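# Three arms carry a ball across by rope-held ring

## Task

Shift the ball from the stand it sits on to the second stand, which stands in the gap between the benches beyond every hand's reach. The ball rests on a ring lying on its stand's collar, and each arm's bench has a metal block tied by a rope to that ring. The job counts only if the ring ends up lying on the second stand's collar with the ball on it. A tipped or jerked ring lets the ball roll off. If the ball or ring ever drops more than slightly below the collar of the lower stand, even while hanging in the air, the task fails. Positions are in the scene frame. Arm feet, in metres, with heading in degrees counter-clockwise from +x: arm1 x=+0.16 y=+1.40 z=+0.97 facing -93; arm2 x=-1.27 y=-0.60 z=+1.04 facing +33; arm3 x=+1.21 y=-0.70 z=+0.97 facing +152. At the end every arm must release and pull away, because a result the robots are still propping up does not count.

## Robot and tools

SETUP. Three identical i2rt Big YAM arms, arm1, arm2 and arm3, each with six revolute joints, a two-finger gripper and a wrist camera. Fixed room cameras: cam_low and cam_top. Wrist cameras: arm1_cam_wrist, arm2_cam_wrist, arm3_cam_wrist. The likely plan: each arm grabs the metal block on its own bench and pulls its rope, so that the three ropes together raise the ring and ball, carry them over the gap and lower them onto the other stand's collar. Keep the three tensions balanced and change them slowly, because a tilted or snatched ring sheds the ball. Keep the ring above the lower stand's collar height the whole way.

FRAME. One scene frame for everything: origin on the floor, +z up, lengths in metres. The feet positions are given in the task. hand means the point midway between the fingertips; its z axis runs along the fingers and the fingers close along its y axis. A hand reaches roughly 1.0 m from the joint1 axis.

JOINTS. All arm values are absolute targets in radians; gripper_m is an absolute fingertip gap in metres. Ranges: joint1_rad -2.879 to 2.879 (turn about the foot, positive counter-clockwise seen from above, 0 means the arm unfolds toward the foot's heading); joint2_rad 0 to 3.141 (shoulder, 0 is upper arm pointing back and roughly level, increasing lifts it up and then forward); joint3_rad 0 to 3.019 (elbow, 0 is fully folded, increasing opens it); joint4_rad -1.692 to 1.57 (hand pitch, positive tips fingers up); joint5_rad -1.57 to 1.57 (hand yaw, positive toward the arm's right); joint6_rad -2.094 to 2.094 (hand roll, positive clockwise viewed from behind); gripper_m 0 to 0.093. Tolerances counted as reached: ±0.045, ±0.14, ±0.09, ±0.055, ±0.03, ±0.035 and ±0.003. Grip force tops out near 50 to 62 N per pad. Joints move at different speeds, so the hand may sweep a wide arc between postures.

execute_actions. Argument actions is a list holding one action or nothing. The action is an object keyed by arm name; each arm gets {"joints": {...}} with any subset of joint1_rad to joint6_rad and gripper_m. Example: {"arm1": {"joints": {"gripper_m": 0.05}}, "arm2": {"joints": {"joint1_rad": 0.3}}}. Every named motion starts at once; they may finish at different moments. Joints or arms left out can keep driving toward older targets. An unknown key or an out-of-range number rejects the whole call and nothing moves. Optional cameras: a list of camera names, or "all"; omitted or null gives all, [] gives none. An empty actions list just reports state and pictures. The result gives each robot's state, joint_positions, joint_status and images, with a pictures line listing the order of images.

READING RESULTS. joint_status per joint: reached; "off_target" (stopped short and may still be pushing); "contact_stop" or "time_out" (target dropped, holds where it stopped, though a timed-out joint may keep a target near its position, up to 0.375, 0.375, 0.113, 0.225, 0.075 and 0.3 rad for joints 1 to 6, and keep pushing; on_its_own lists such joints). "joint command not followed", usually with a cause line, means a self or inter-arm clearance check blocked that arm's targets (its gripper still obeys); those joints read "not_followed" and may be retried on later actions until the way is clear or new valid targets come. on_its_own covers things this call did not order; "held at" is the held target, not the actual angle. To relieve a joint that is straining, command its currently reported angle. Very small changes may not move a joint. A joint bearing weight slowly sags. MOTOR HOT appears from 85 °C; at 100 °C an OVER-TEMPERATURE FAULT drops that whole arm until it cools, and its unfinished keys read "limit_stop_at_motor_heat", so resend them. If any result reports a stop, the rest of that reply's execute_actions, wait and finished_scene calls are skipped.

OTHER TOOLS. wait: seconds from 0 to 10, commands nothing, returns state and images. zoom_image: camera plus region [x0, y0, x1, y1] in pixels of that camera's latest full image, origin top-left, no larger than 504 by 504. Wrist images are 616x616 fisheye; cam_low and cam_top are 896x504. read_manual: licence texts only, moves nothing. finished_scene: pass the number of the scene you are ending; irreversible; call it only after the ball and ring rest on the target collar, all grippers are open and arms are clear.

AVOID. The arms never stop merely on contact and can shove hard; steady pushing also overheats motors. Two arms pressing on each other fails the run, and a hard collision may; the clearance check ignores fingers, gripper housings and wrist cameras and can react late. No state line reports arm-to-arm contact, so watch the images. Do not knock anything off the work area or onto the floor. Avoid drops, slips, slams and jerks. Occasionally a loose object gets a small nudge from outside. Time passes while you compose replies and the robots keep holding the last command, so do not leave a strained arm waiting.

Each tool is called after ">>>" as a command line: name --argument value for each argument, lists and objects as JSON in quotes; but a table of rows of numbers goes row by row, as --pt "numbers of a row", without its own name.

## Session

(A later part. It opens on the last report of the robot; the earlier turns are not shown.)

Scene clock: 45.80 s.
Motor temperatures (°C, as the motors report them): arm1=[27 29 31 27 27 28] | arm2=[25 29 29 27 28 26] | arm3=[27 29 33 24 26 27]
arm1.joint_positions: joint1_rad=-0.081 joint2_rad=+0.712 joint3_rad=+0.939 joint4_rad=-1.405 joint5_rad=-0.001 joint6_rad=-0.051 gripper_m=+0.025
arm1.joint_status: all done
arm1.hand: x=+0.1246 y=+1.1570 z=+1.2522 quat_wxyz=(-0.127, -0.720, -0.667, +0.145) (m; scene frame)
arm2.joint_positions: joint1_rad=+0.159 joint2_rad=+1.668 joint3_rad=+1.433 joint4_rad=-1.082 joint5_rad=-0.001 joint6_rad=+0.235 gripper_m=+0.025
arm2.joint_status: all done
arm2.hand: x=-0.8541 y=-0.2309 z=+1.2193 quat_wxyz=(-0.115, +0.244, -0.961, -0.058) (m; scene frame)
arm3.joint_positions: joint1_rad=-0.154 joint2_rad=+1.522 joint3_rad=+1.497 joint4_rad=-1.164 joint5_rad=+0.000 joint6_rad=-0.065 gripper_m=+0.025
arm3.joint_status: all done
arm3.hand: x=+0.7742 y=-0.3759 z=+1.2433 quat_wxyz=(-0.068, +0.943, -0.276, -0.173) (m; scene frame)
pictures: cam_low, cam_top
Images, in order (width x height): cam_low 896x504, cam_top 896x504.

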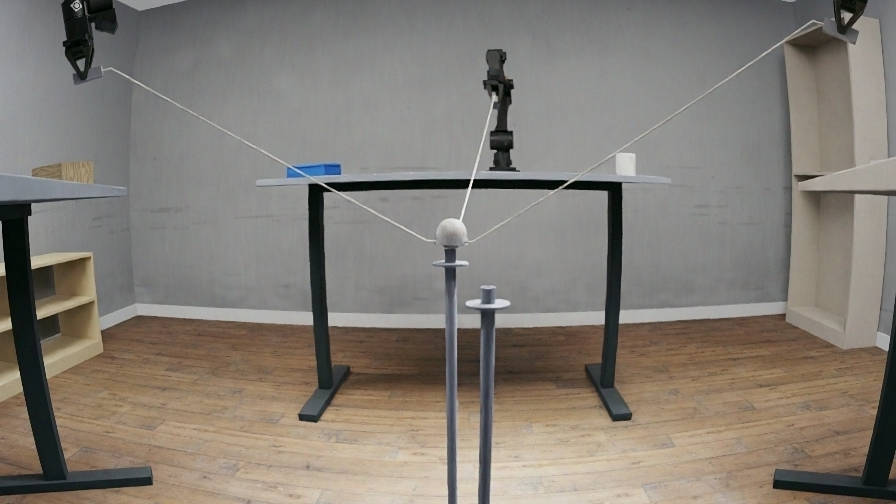

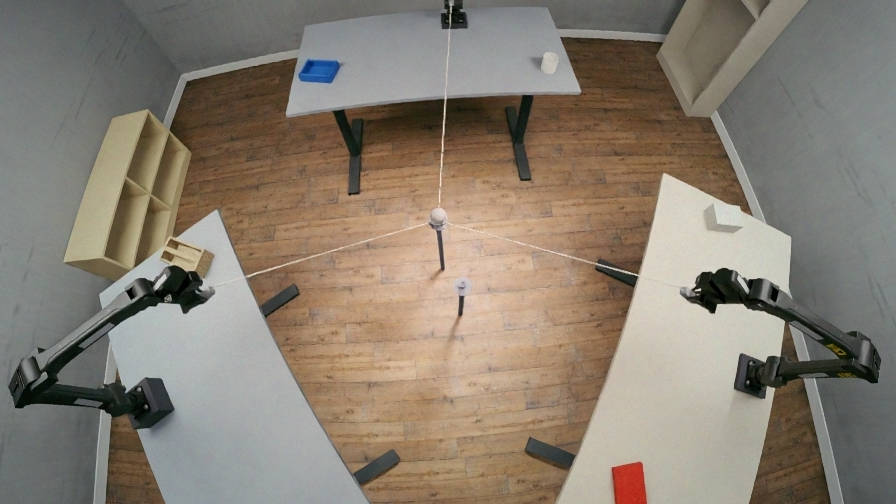

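>>> execute_actions --actions '[{"arm1":{"joints":{"joint3_rad":1.08,"joint4_rad":-1.5}},"arm2":{"joints":{"joint2_rad":1.585}},"arm3":{"joints":{"joint2_rad":1.448}}}]'

>>> zoom_image --camera "cam_low" --region '[380, 180, 560, 320]'

Scene clock: 47.77 s.
Motor temperatures (°C, as the motors report them): arm1=[27 28 31 27 27 28] | arm2=[25 29 29 27 28 26] | arm3=[27 29 33 24 26 27]
arm1.joint_positions: joint1_rad=-0.081 joint2_rad=+0.714 joint3_rad=+1.019 joint4_rad=-1.490 joint5_rad=-0.001 joint6_rad=-0.051 gripper_m=+0.025
arm1.joint_status: all done
arm1.hand: x=+0.1254 y=+1.1655 z=+1.2811 quat_wxyz=(-0.125, -0.720, -0.668, +0.143) (m; scene frame)
arm2.joint_positions: joint1_rad=+0.159 joint2_rad=+1.590 joint3_rad=+1.429 joint4_rad=-1.082 joint5_rad=-0.001 joint6_rad=+0.236 gripper_m=+0.025
arm2.joint_status: all done
arm2.hand: x=-0.8591 y=-0.2352 z=+1.2586 quat_wxyz=(-0.146, +0.242, -0.956, -0.075) (m; scene frame)
arm3.joint_positions: joint1_rad=-0.154 joint2_rad=+1.461 joint3_rad=+1.497 joint4_rad=-1.164 joint5_rad=+0.000 joint6_rad=-0.065 gripper_m=+0.025
arm3.joint_status: all done
arm3.hand: x=+0.7817 y=-0.3819 z=+1.2752 quat_wxyz=(-0.079, +0.937, -0.275, -0.201) (m; scene frame)
pictures: arm1_cam_wrist, arm2_cam_wrist, arm3_cam_wrist, cam_low, cam_top
Images, in order (width x height): arm1_cam_wrist 616x616, arm2_cam_wrist 616x616, arm3_cam_wrist 616x616, cam_low 896x504, cam_top 896x504.

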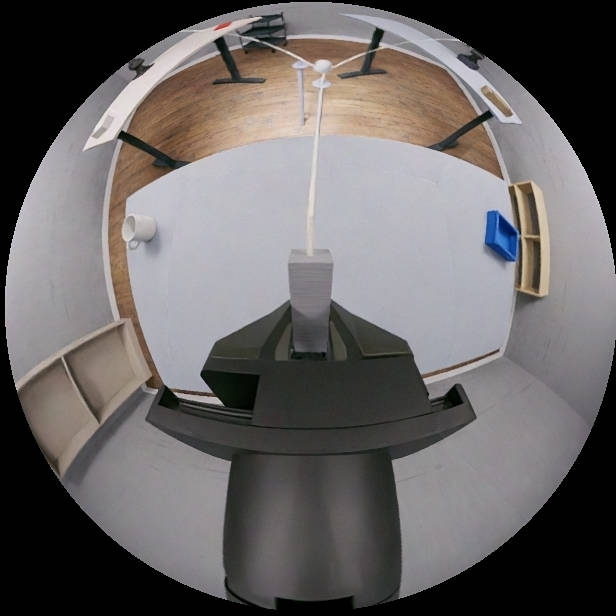

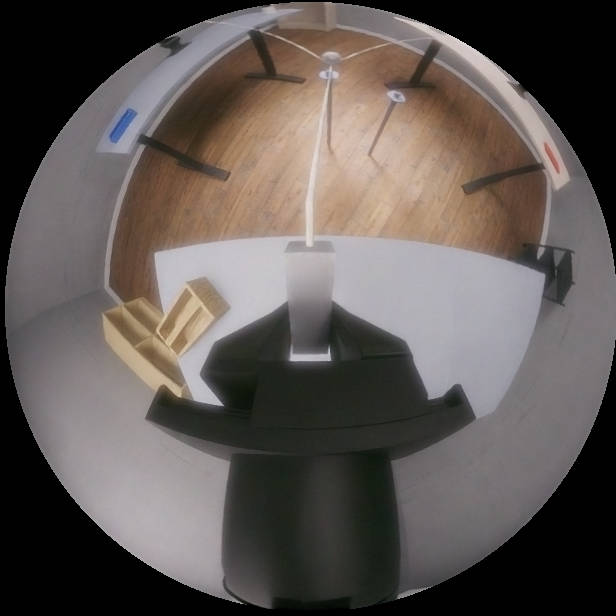

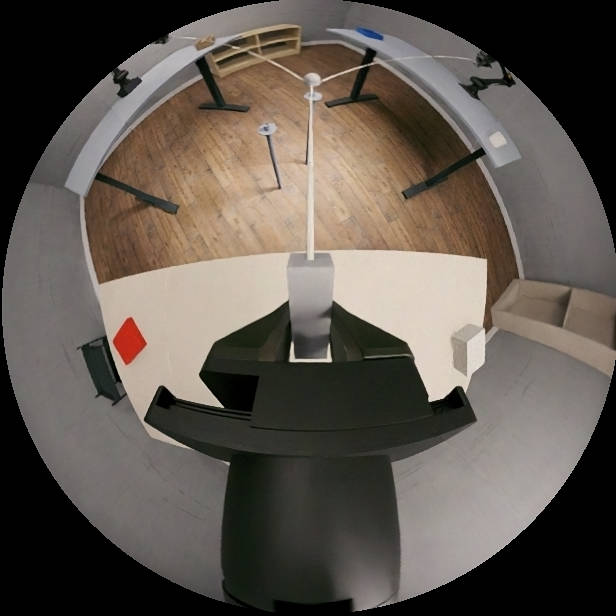

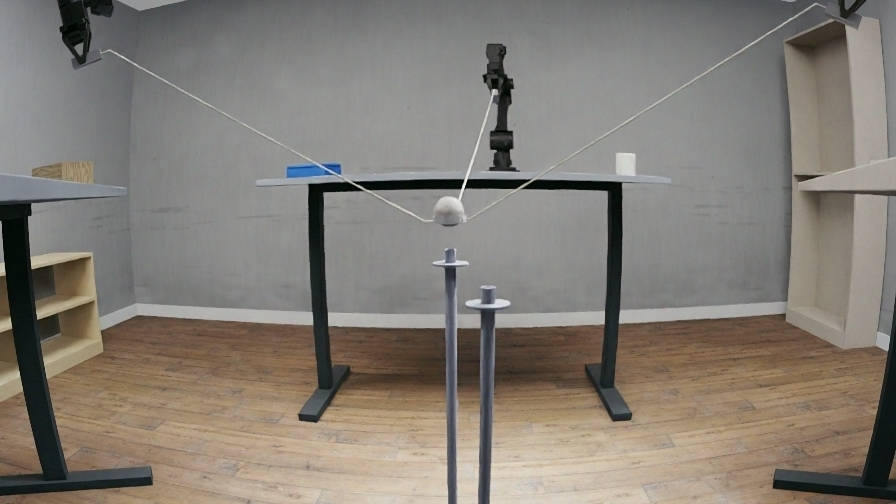

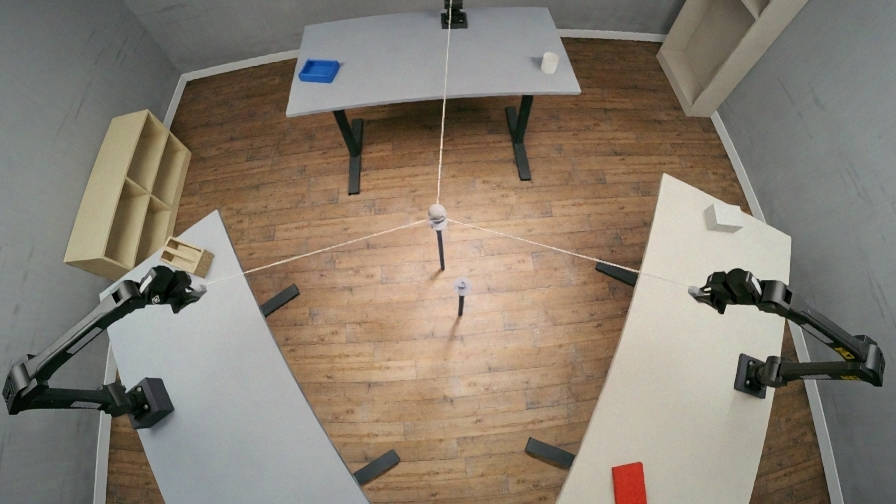

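Region (380, 180, 560, 320) of cam_low's 896x504 image, scaled by 2.800, with more detail than that image has.

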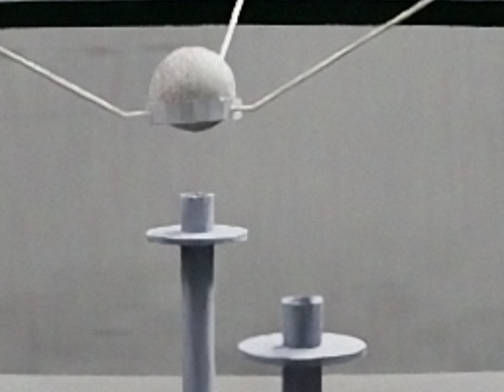

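>>> execute_actions --actions '[{"arm1":{"joints":{"joint1_rad":-0.005,"joint2_rad":0.867,"joint3_rad":1.125,"joint4_rad":-1.39,"joint6_rad":0.03}},"arm2":{"joints":{"joint1_rad":0.053,"joint2_rad":1.545,"joint4_rad":-1.2,"joint6_rad":0.12}},"arm3":{"joints":{"joint1_rad":-0.075,"joint2_rad":1.335,"joint3_rad":1.37,"joint6_rad":0.025}}}]' --cameras '["cam_top","cam_low"]'

Scene clock: 52.70 s.
Motor temperatures (°C, as the motors report them): arm1=[27 28 32 27 27 28] | arm2=[25 29 29 27 28 26] | arm3=[27 29 33 24 26 27]
arm1.joint_positions: joint1_rad=-0.016 joint2_rad=+0.886 joint3_rad=+1.066 joint4_rad=-1.391 joint5_rad=-0.001 joint6_rad=+0.021 gripper_m=+0.025
arm1.joint_status: all done
arm1.hand: x=+0.1372 y=+1.1041 z=+1.2690 quat_wxyz=(-0.125, -0.724, -0.667, +0.124) (m; scene frame)
arm2.joint_positions: joint1_rad=+0.047 joint2_rad=+1.565 joint3_rad=+1.429 joint4_rad=-1.181 joint5_rad=+0.002 joint6_rad=+0.138 gripper_m=+0.025
arm2.joint_status: all done
arm2.hand: x=-0.8409 y=-0.2989 z=+1.2653 quat_wxyz=(-0.121, +0.236, -0.963, -0.045) (m; scene frame)
arm3.joint_positions: joint1_rad=-0.069 joint2_rad=+1.348 joint3_rad=+1.365 joint4_rad=-1.158 joint5_rad=+0.000 joint6_rad=+0.009 gripper_m=+0.025
arm3.joint_status: all done
arm3.hand: x=+0.7954 y=-0.4438 z=+1.2668 quat_wxyz=(-0.060, +0.940, -0.270, -0.201) (m; scene frame)
pictures: cam_low, cam_top
Images, in order (width x height): cam_low 896x504, cam_top 896x504.

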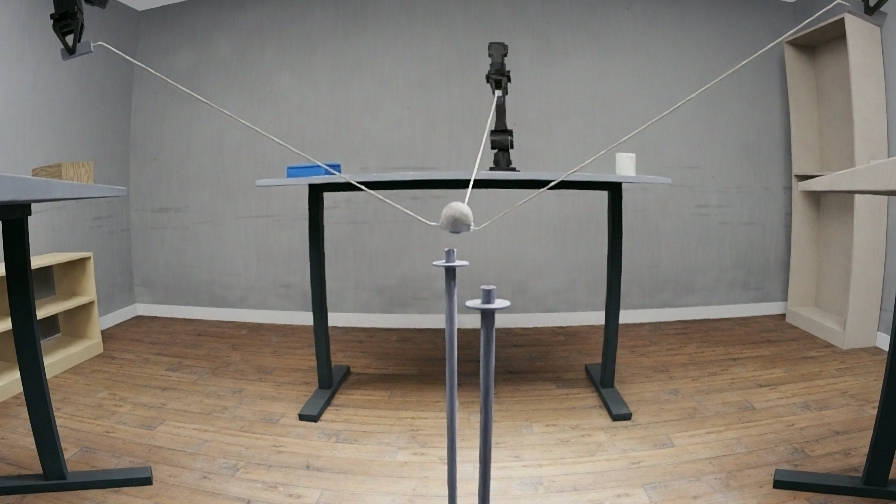

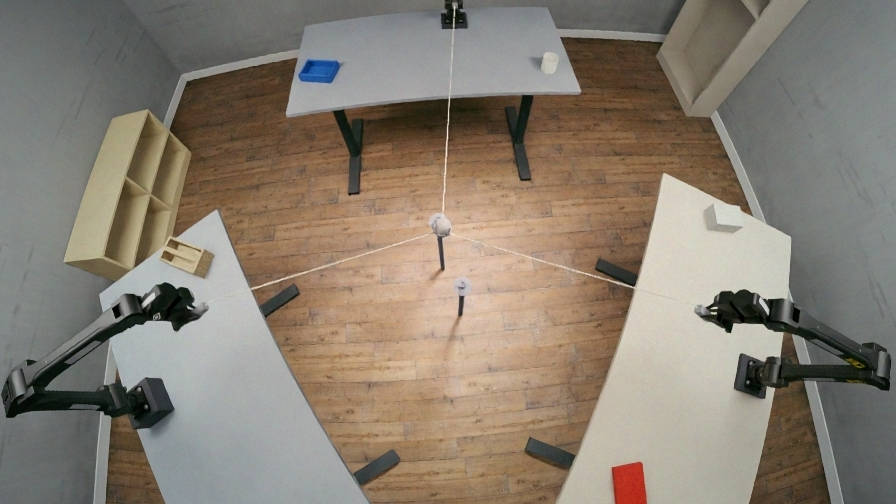

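>>> execute_actions --actions '[{"arm1":{"joints":{"joint1_rad":0.06,"joint2_rad":1.008,"joint3_rad":1.23,"joint4_rad":-1.325,"joint6_rad":0.09}},"arm2":{"joints":{"joint1_rad":-0.057,"joint4_rad":-1.288,"joint6_rad":0.0}},"arm3":{"joints":{"joint1_rad":0.016,"joint2_rad":1.212,"joint3_rad":1.28,"joint4_rad":-1.19,"joint6_rad":0.125}}}]' --cameras '["cam_low"]'

>>> execute_actions --actions '[{"arm1":{"joints":{"joint1_rad":0.1,"joint2_rad":1.17,"joint3_rad":1.34,"joint4_rad":-1.278,"joint6_rad":0.13}},"arm2":{"joints":{"joint1_rad":-0.179,"joint4_rad":-1.333,"joint6_rad":-0.123}},"arm3":{"joints":{"joint1_rad":0.132,"joint2_rad":1.11,"joint3_rad":1.2,"joint4_rad":-1.212,"joint6_rad":0.24}}}]' --cameras '["cam_top","cam_low"]'

Scene clock: 55.27 s.
Motor temperatures (°C, as the motors report them): arm1=[27 28 33 27 27 28] | arm2=[25 29 29 27 28 26] | arm3=[27 29 33 24 26 27]
arm1.joint_positions: joint1_rad=+0.050 joint2_rad=+1.032 joint3_rad=+1.171 joint4_rad=-1.325 joint5_rad=+0.000 joint6_rad=+0.081 gripper_m=+0.025
arm1.joint_status: all done
arm1.hand: x=+0.1569 y=+1.0445 z=+1.2795 quat_wxyz=(-0.142, -0.721, -0.667, +0.125) (m; scene frame)
arm2.joint_positions: joint1_rad=-0.063 joint2_rad=+1.565 joint3_rad=+1.429 joint4_rad=-1.268 joint5_rad=+0.001 joint6_rad=+0.018 gripper_m=+0.025
arm2.joint_status: all done
arm2.hand: x=-0.8284 y=-0.3576 z=+1.2610 quat_wxyz=(-0.083, +0.243, -0.966, -0.020) (m; scene frame)
arm3.joint_positions: joint1_rad=+0.021 joint2_rad=+1.216 joint3_rad=+1.269 joint4_rad=-1.179 joint5_rad=+0.000 joint6_rad=+0.109 gripper_m=+0.025
arm3.joint_status: all done
arm3.hand: x=+0.8166 y=-0.5036 z=+1.2765 quat_wxyz=(-0.042, +0.937, -0.274, -0.212) (m; scene frame)
pictures: cam_low
Images, in order (width x height): cam_low 896x504.

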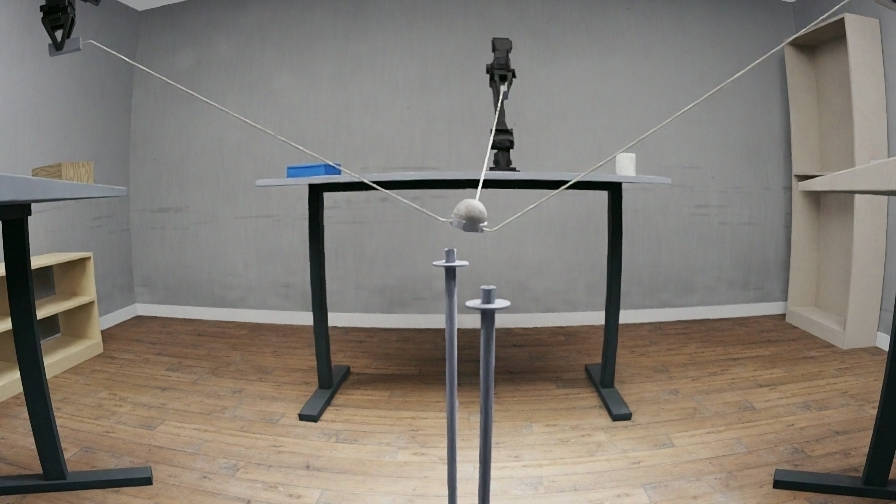

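Scene clock: 56.33 s.
Motor temperatures (°C, as the motors report them): arm1=[27 28 33 27 27 28] | arm2=[25 29 29 27 28 26] | arm3=[27 29 33 24 26 27]
arm1.joint_positions: joint1_rad=+0.088 joint2_rad=+1.196 joint3_rad=+1.284 joint4_rad=-1.278 joint5_rad=+0.000 joint6_rad=+0.121 gripper_m=+0.025
arm1.joint_status: all done
arm1.hand: x=+0.1732 y=+0.9827 z=+1.2769 quat_wxyz=(-0.146, -0.722, -0.666, +0.118) (m; scene frame)
arm2.joint_positions: joint1_rad=-0.182 joint2_rad=+1.565 joint3_rad=+1.429 joint4_rad=-1.312 joint5_rad=+0.001 joint6_rad=-0.105 gripper_m=+0.025
arm2.joint_status: all done
arm2.hand: x=-0.8122 y=-0.4163 z=+1.2595 quat_wxyz=(-0.063, +0.245, -0.968, -0.007) (m; scene frame)
arm3.joint_positions: joint1_rad=+0.137 joint2_rad=+1.119 joint3_rad=+1.189 joint4_rad=-1.201 joint5_rad=+0.001 joint6_rad=+0.225 gripper_m=+0.025
arm3.joint_status: all done
arm3.hand: x=+0.8321 y=-0.5633 z=+1.2745 quat_wxyz=(-0.016, +0.938, -0.274, -0.213) (m; scene frame)
pictures: cam_low, cam_top
Images, in order (width x height): cam_low 896x504, cam_top 896x504.

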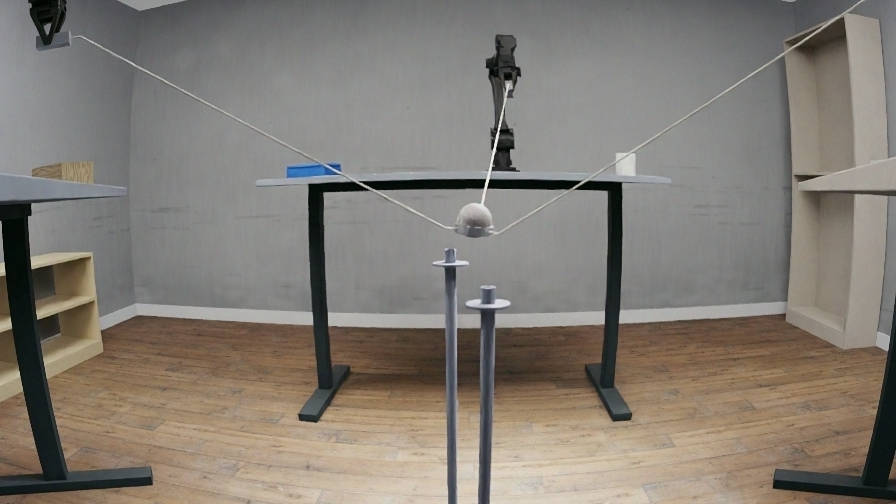

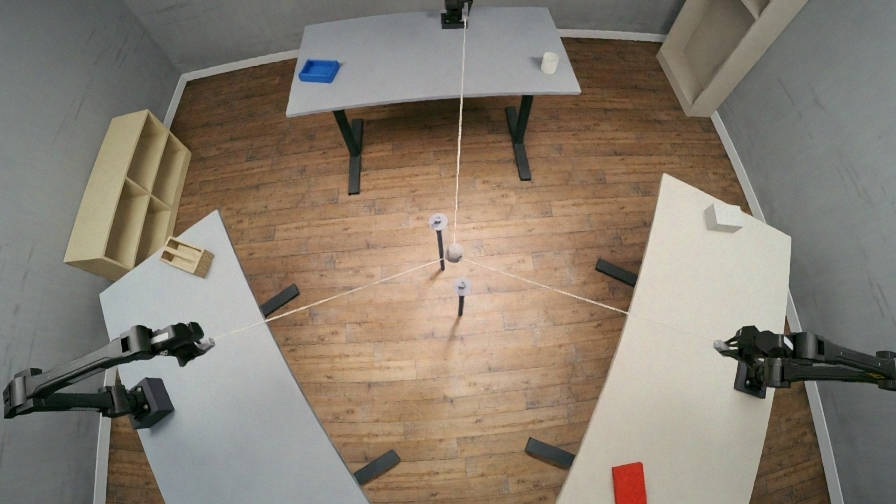

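>>> execute_actions --actions '[{"arm1":{"joints":{"joint1_rad":0.115,"joint2_rad":1.318,"joint3_rad":1.475,"joint4_rad":-1.26}},"arm2":{"joints":{"joint1_rad":-0.3,"joint4_rad":-1.382,"joint6_rad":-0.245}},"arm3":{"joints":{"joint1_rad":0.274,"joint2_rad":1.038,"joint3_rad":1.15,"joint6_rad":0.38}}}]' --cameras '["cam_low"]'

>>> execute_actions --actions '[{"arm1":{"joints":{"joint2_rad":1.478,"joint3_rad":1.635}},"arm2":{"joints":{"joint1_rad":-0.426,"joint4_rad":-1.406,"joint6_rad":-0.37}},"arm3":{"joints":{"joint1_rad":0.431,"joint4_rad":-1.265,"joint6_rad":0.54}}}]'

>>> zoom_image --camera "cam_top" --region '[390, 220, 530, 340]'

Scene clock: 60.17 s.
Motor temperatures (°C, as the motors report them): arm1=[27 28 34 27 27 28] | arm2=[25 29 29 27 28 26] | arm3=[27 29 33 24 26 27]
arm1.joint_positions: joint1_rad=+0.099 joint2_rad=+1.342 joint3_rad=+1.414 joint4_rad=-1.259 joint5_rad=+0.000 joint6_rad=+0.122 gripper_m=+0.025
arm1.joint_status: all done
arm1.hand: x=+0.1807 y=+0.9262 z=+1.2778 quat_wxyz=(-0.148, -0.718, -0.670, +0.118) (m; scene frame)
arm2.joint_positions: joint1_rad=-0.302 joint2_rad=+1.565 joint3_rad=+1.429 joint4_rad=-1.362 joint5_rad=+0.000 joint6_rad=-0.227 gripper_m=+0.025
arm2.joint_status: all done
arm2.hand: x=-0.8047 y=-0.4754 z=+1.2585 quat_wxyz=(-0.039, +0.246, -0.968, +0.000) (m; scene frame)
arm3.joint_positions: joint1_rad=+0.277 joint2_rad=+1.052 joint3_rad=+1.141 joint4_rad=-1.201 joint5_rad=+0.001 joint6_rad=+0.365 gripper_m=+0.025
arm3.joint_status: all done
arm3.hand: x=+0.8371 y=-0.6217 z=+1.2754 quat_wxyz=(+0.015, +0.936, -0.274, -0.222) (m; scene frame)
pictures: cam_low
Images, in order (width x height): cam_low 896x504.

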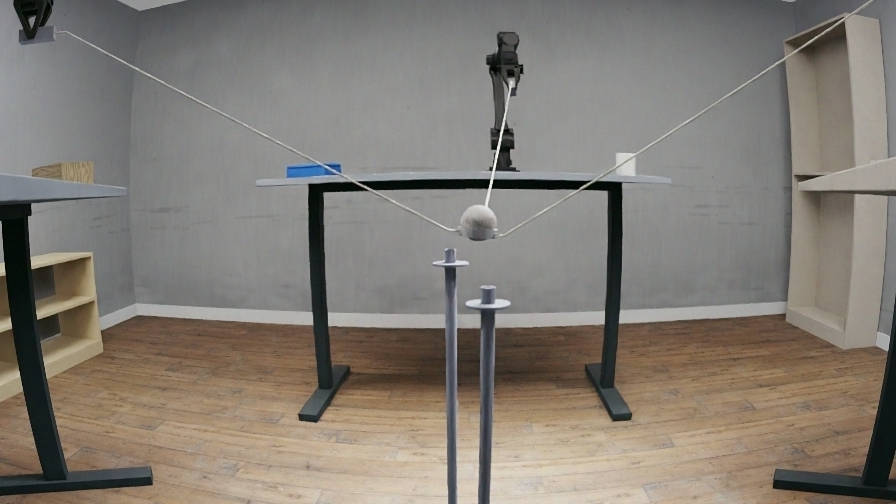

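Scene clock: 61.27 s.
Motor temperatures (°C, as the motors report them): arm1=[27 29 34 27 27 28] | arm2=[25 29 29 27 28 26] | arm3=[27 29 33 24 26 27]
arm1.joint_positions: joint1_rad=+0.099 joint2_rad=+1.504 joint3_rad=+1.572 joint4_rad=-1.258 joint5_rad=+0.000 joint6_rad=+0.122 gripper_m=+0.025
arm1.joint_status: all done
arm1.hand: x=+0.1841 y=+0.8649 z=+1.2738 quat_wxyz=(-0.146, -0.718, -0.670, +0.117) (m; scene frame)
arm2.joint_positions: joint1_rad=-0.426 joint2_rad=+1.565 joint3_rad=+1.429 joint4_rad=-1.385 joint5_rad=-0.001 joint6_rad=-0.353 gripper_m=+0.025
arm2.joint_status: all done
arm2.hand: x=-0.7980 y=-0.5352 z=+1.2582 quat_wxyz=(-0.027, +0.246, -0.969, +0.004) (m; scene frame)
arm3.joint_positions: joint1_rad=+0.433 joint2_rad=+1.052 joint3_rad=+1.141 joint4_rad=-1.251 joint5_rad=+0.002 joint6_rad=+0.525 gripper_m=+0.025
arm3.joint_status: all done
arm3.hand: x=+0.8408 y=-0.6813 z=+1.2701 quat_wxyz=(+0.044, +0.940, -0.278, -0.192) (m; scene frame)
pictures: arm1_cam_wrist, arm2_cam_wrist, arm3_cam_wrist, cam_low, cam_top
Images, in order (width x height): arm1_cam_wrist 616x616, arm2_cam_wrist 616x616, arm3_cam_wrist 616x616, cam_low 896x504, cam_top 896x504.

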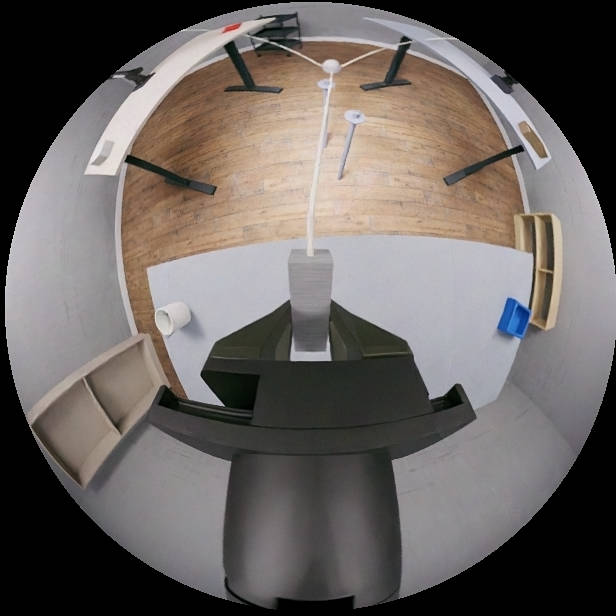

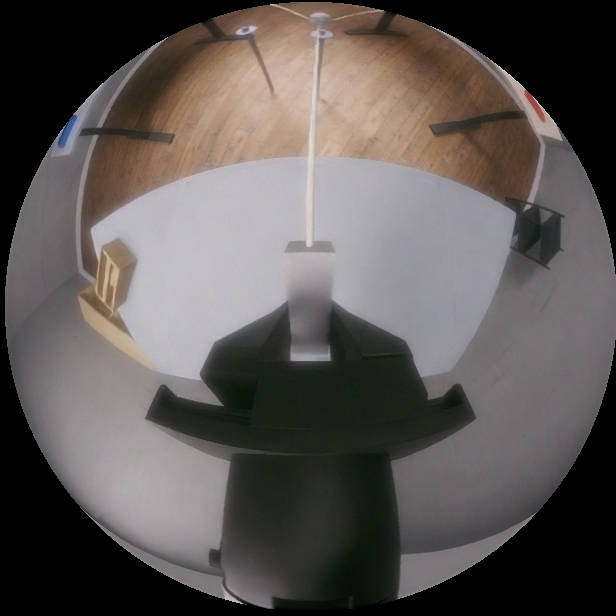

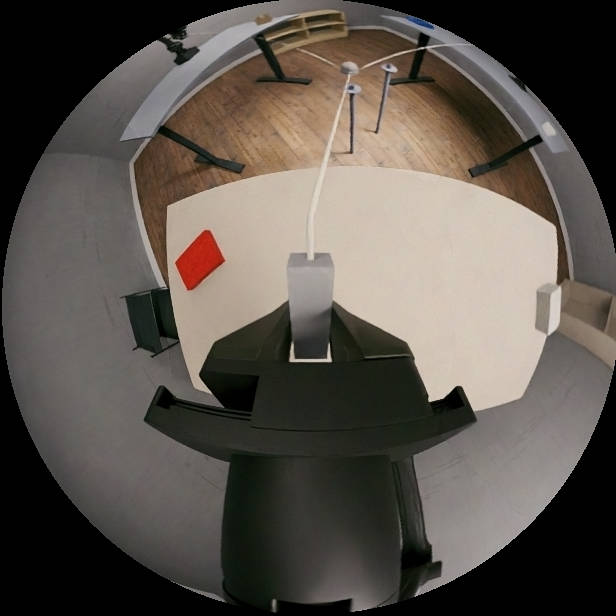

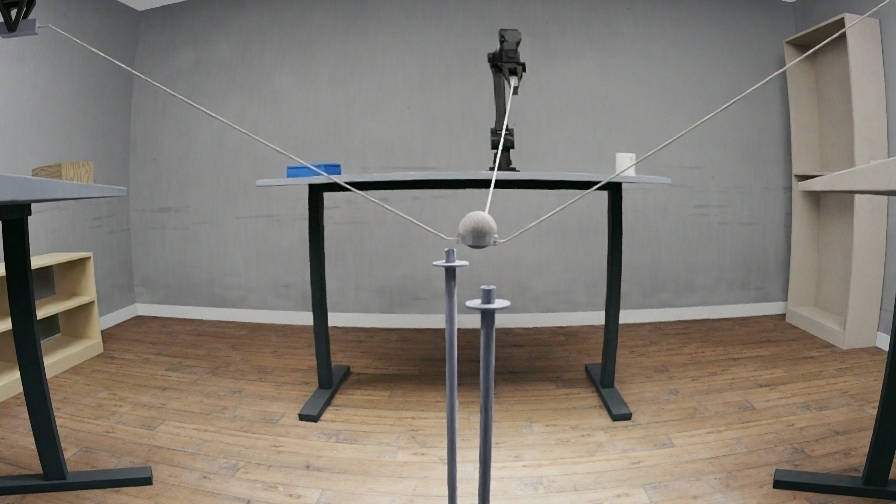

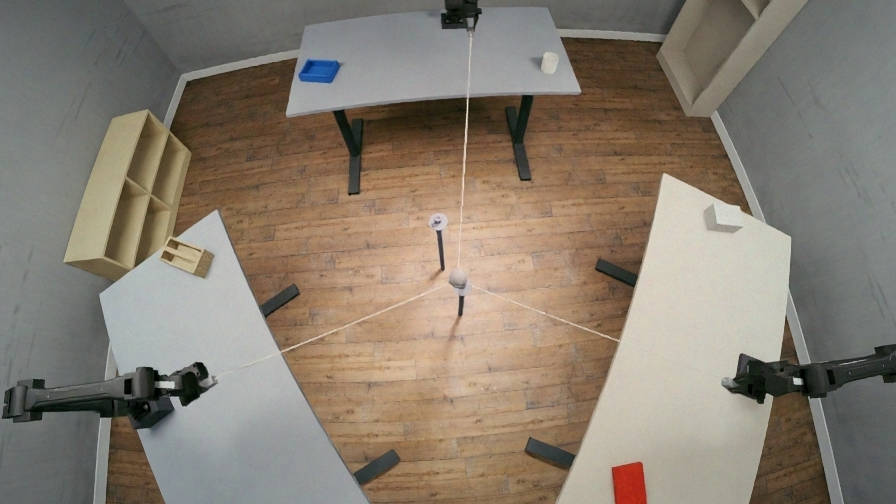

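Region (390, 220, 530, 340) of cam_top's 896x504 image, scaled by 3.600, with more detail than that image has; it fills the top 432 rows of this view, and the rest is white.

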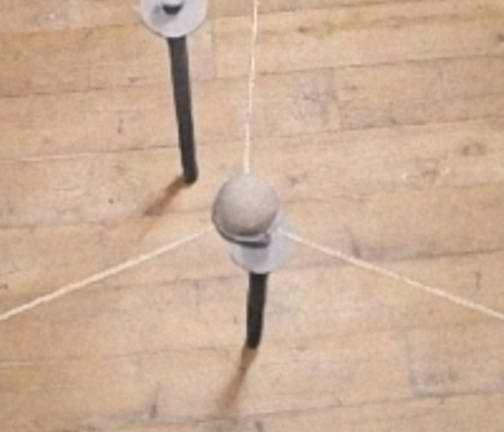

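>>> execute_actions --actions '[{"arm1":{"joints":{"joint4_rad":-1.19}},"arm2":{"joints":{"joint4_rad":-1.245}}}]'

>>> zoom_image --camera "cam_low" --region '[400, 200, 580, 340]'

>>> zoom_image --camera "arm3_cam_wrist" --region '[290, 40, 430, 160]'

>>> zoom_image --camera "arm2_cam_wrist" --region '[240, 5, 380, 125]'

Scene clock: 63.73 s.
Motor temperatures (°C, as the motors report them): arm1=[27 29 34 27 27 28] | arm2=[25 29 29 27 28 26] | arm3=[27 29 34 24 26 27]
arm1.joint_positions: joint1_rad=+0.099 joint2_rad=+1.504 joint3_rad=+1.572 joint4_rad=-1.200 joint5_rad=+0.000 joint6_rad=+0.122 gripper_m=+0.025
arm1.joint_status: all done
arm1.hand: x=+0.1848 y=+0.8516 z=+1.2795 quat_wxyz=(-0.168, -0.714, -0.666, +0.135) (m; scene frame)
arm2.joint_positions: joint1_rad=-0.426 joint2_rad=+1.565 joint3_rad=+1.429 joint4_rad=-1.254 joint5_rad=-0.001 joint6_rad=-0.353 gripper_m=+0.024
arm2.joint_status: all done
arm2.hand: x=-0.7664 y=-0.5306 z=+1.2620 quat_wxyz=(-0.092, +0.246, -0.965, +0.010) (m; scene frame)
arm3.joint_positions: joint1_rad=+0.433 joint2_rad=+1.052 joint3_rad=+1.141 joint4_rad=-1.251 joint5_rad=+0.002 joint6_rad=+0.526 gripper_m=+0.025
arm3.joint_status: not commanded
arm3.hand: x=+0.8408 y=-0.6813 z=+1.2701 quat_wxyz=(+0.044, +0.940, -0.278, -0.192) (m; scene frame)
pictures: arm1_cam_wrist, arm2_cam_wrist, arm3_cam_wrist, cam_low, cam_top
Images, in order (width x height): arm1_cam_wrist 616x616, arm2_cam_wrist 616x616, arm3_cam_wrist 616x616, cam_low 896x504, cam_top 896x504.

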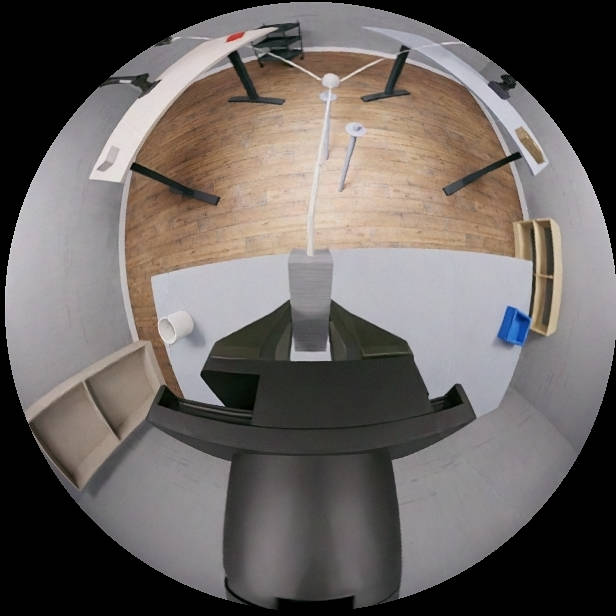

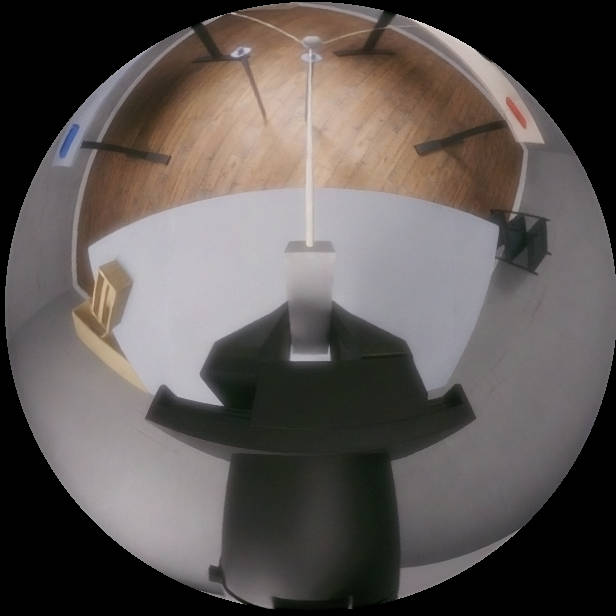

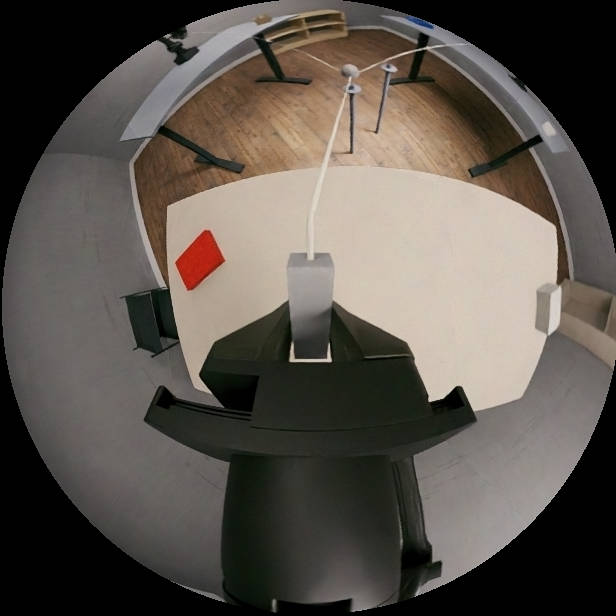

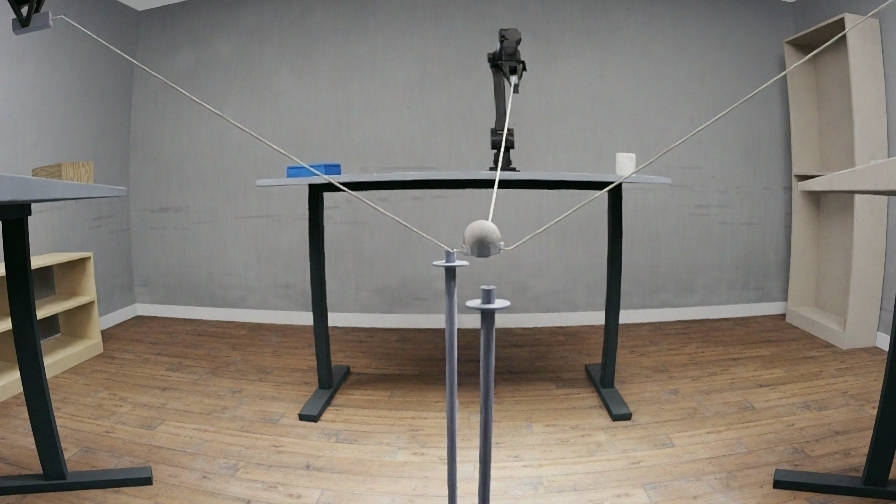

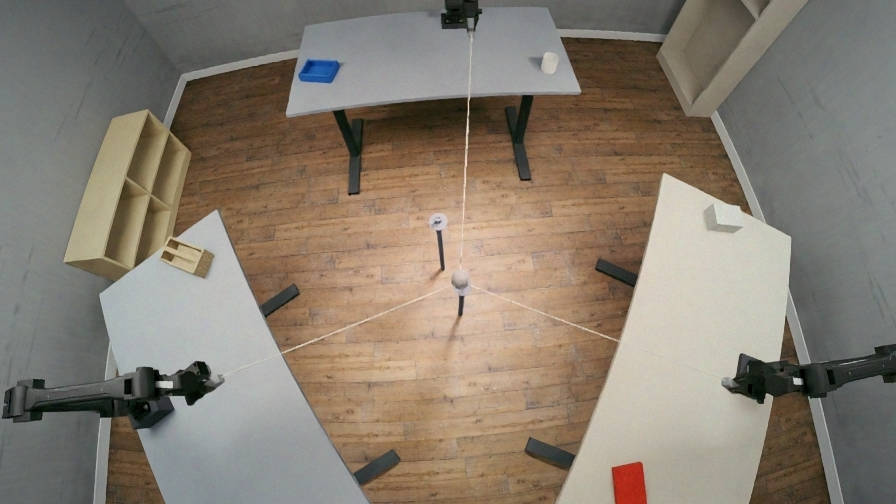

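Region (400, 200, 580, 340) of cam_low's 896x504 image, scaled by 2.800, with more detail than that image has.

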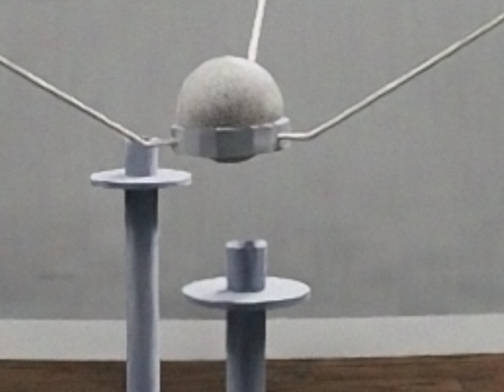

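Region (290, 40, 430, 160) of arm3_cam_wrist's 616x616 image, scaled by 3.600, with more detail than that image has; it fills the top 432 rows of this view, and the rest is white.

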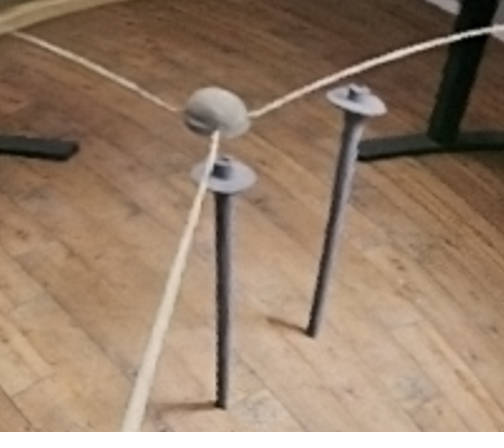

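Region (240, 5, 380, 125) of arm2_cam_wrist's 616x616 image, scaled by 3.600, with more detail than that image has; it fills the top 432 rows of this view, and the rest is white.

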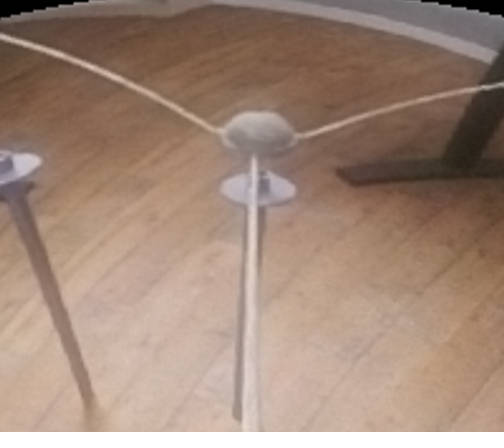

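Possibly still settling; look again.

>>> execute_actions --actions '[]' --cameras '["cam_low","arm3_cam_wrist","arm2_cam_wrist"]'

>>> zoom_image --camera "cam_low" --region '[400, 200, 580, 340]'

>>> zoom_image --camera "arm3_cam_wrist" --region '[290, 40, 430, 160]'

>>> zoom_image --camera "arm2_cam_wrist" --region '[240, 5, 380, 125]'

Scene clock: 64.80 s.
Motor temperatures (°C, as the motors report them): arm1=[27 29 34 27 27 28] | arm2=[25 30 29 27 28 26] | arm3=[27 28 34 24 26 27]
arm1.joint_positions: joint1_rad=+0.099 joint2_rad=+1.504 joint3_rad=+1.572 joint4_rad=-1.200 joint5_rad=+0.000 joint6_rad=+0.122 gripper_m=+0.025
arm1.joint_status: all done
arm1.hand: x=+0.1848 y=+0.8516 z=+1.2795 quat_wxyz=(-0.168, -0.714, -0.666, +0.135) (m; scene frame)
arm2.joint_positions: joint1_rad=-0.426 joint2_rad=+1.565 joint3_rad=+1.429 joint4_rad=-1.254 joint5_rad=-0.001 joint6_rad=-0.353 gripper_m=+0.024
arm2.joint_status: all done
arm2.hand: x=-0.7664 y=-0.5306 z=+1.2620 quat_wxyz=(-0.092, +0.246, -0.965, +0.010) (m; scene frame)
arm3.joint_positions: joint1_rad=+0.433 joint2_rad=+1.052 joint3_rad=+1.141 joint4_rad=-1.251 joint5_rad=+0.002 joint6_rad=+0.526 gripper_m=+0.025
arm3.joint_status: not commanded
arm3.hand: x=+0.8408 y=-0.6813 z=+1.2701 quat_wxyz=(+0.044, +0.940, -0.278, -0.192) (m; scene frame)
pictures: arm2_cam_wrist, arm3_cam_wrist, cam_low
Images, in order (width x height): arm2_cam_wrist 616x616, arm3_cam_wrist 616x616, cam_low 896x504.

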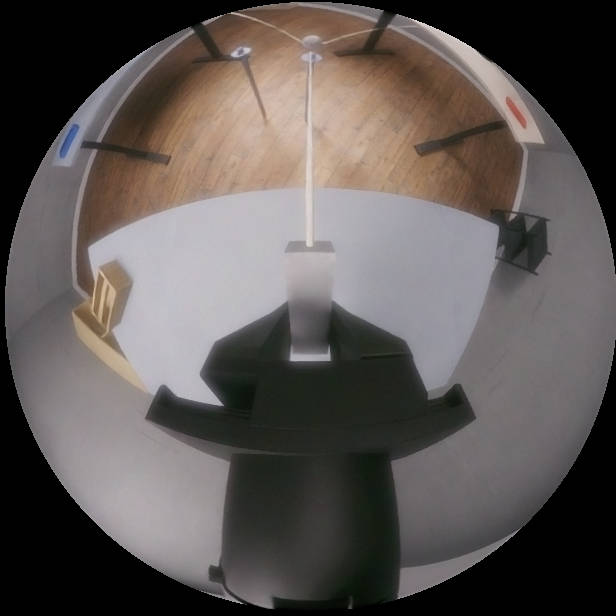

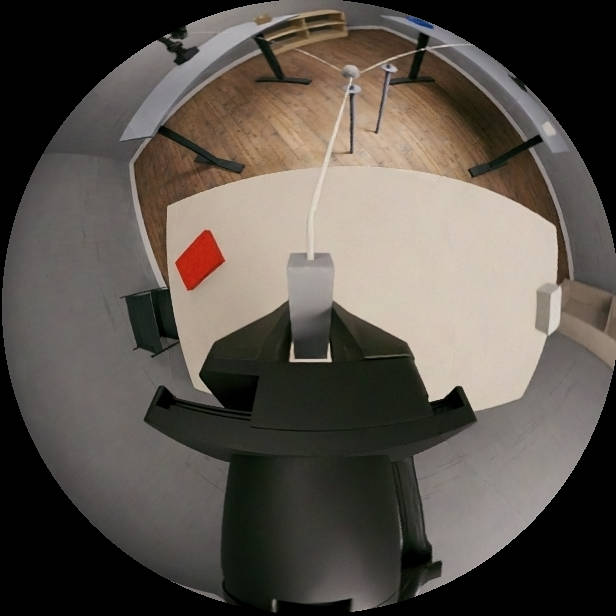

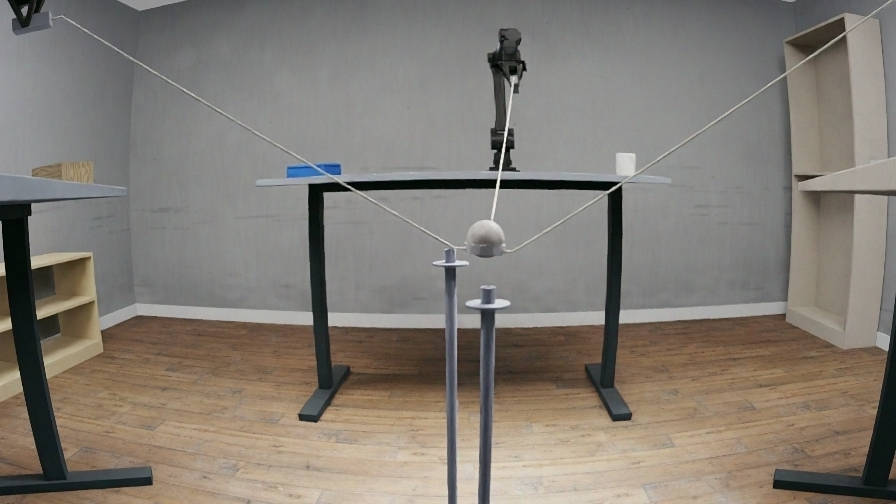

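Region (400, 200, 580, 340) of cam_low's 896x504 image, scaled by 2.800, with more detail than that image has.

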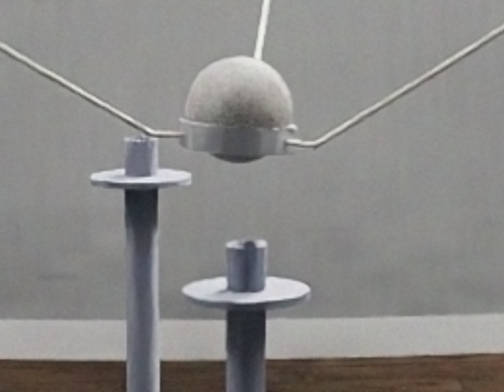

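Region (290, 40, 430, 160) of arm3_cam_wrist's 616x616 image, scaled by 3.600, with more detail than that image has; it fills the top 432 rows of this view, and the rest is white.

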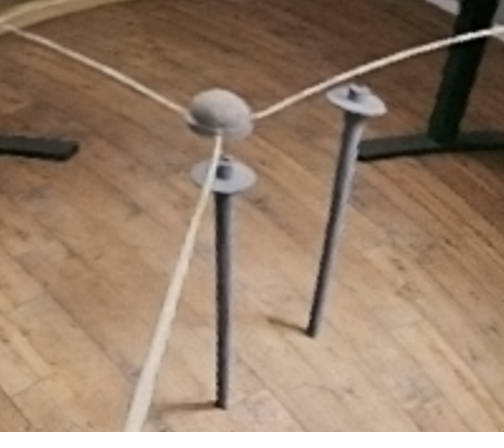

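Region (240, 5, 380, 125) of arm2_cam_wrist's 616x616 image, scaled by 3.600, with more detail than that image has; it fills the top 432 rows of this view, and the rest is white.

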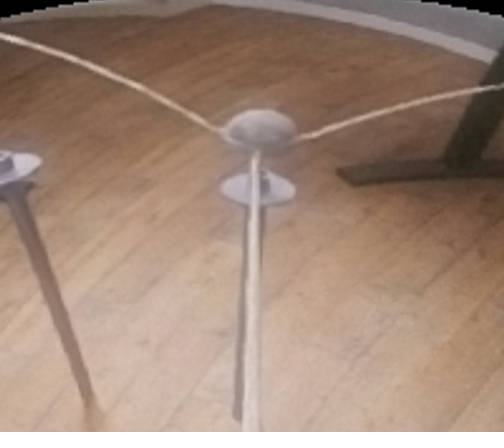

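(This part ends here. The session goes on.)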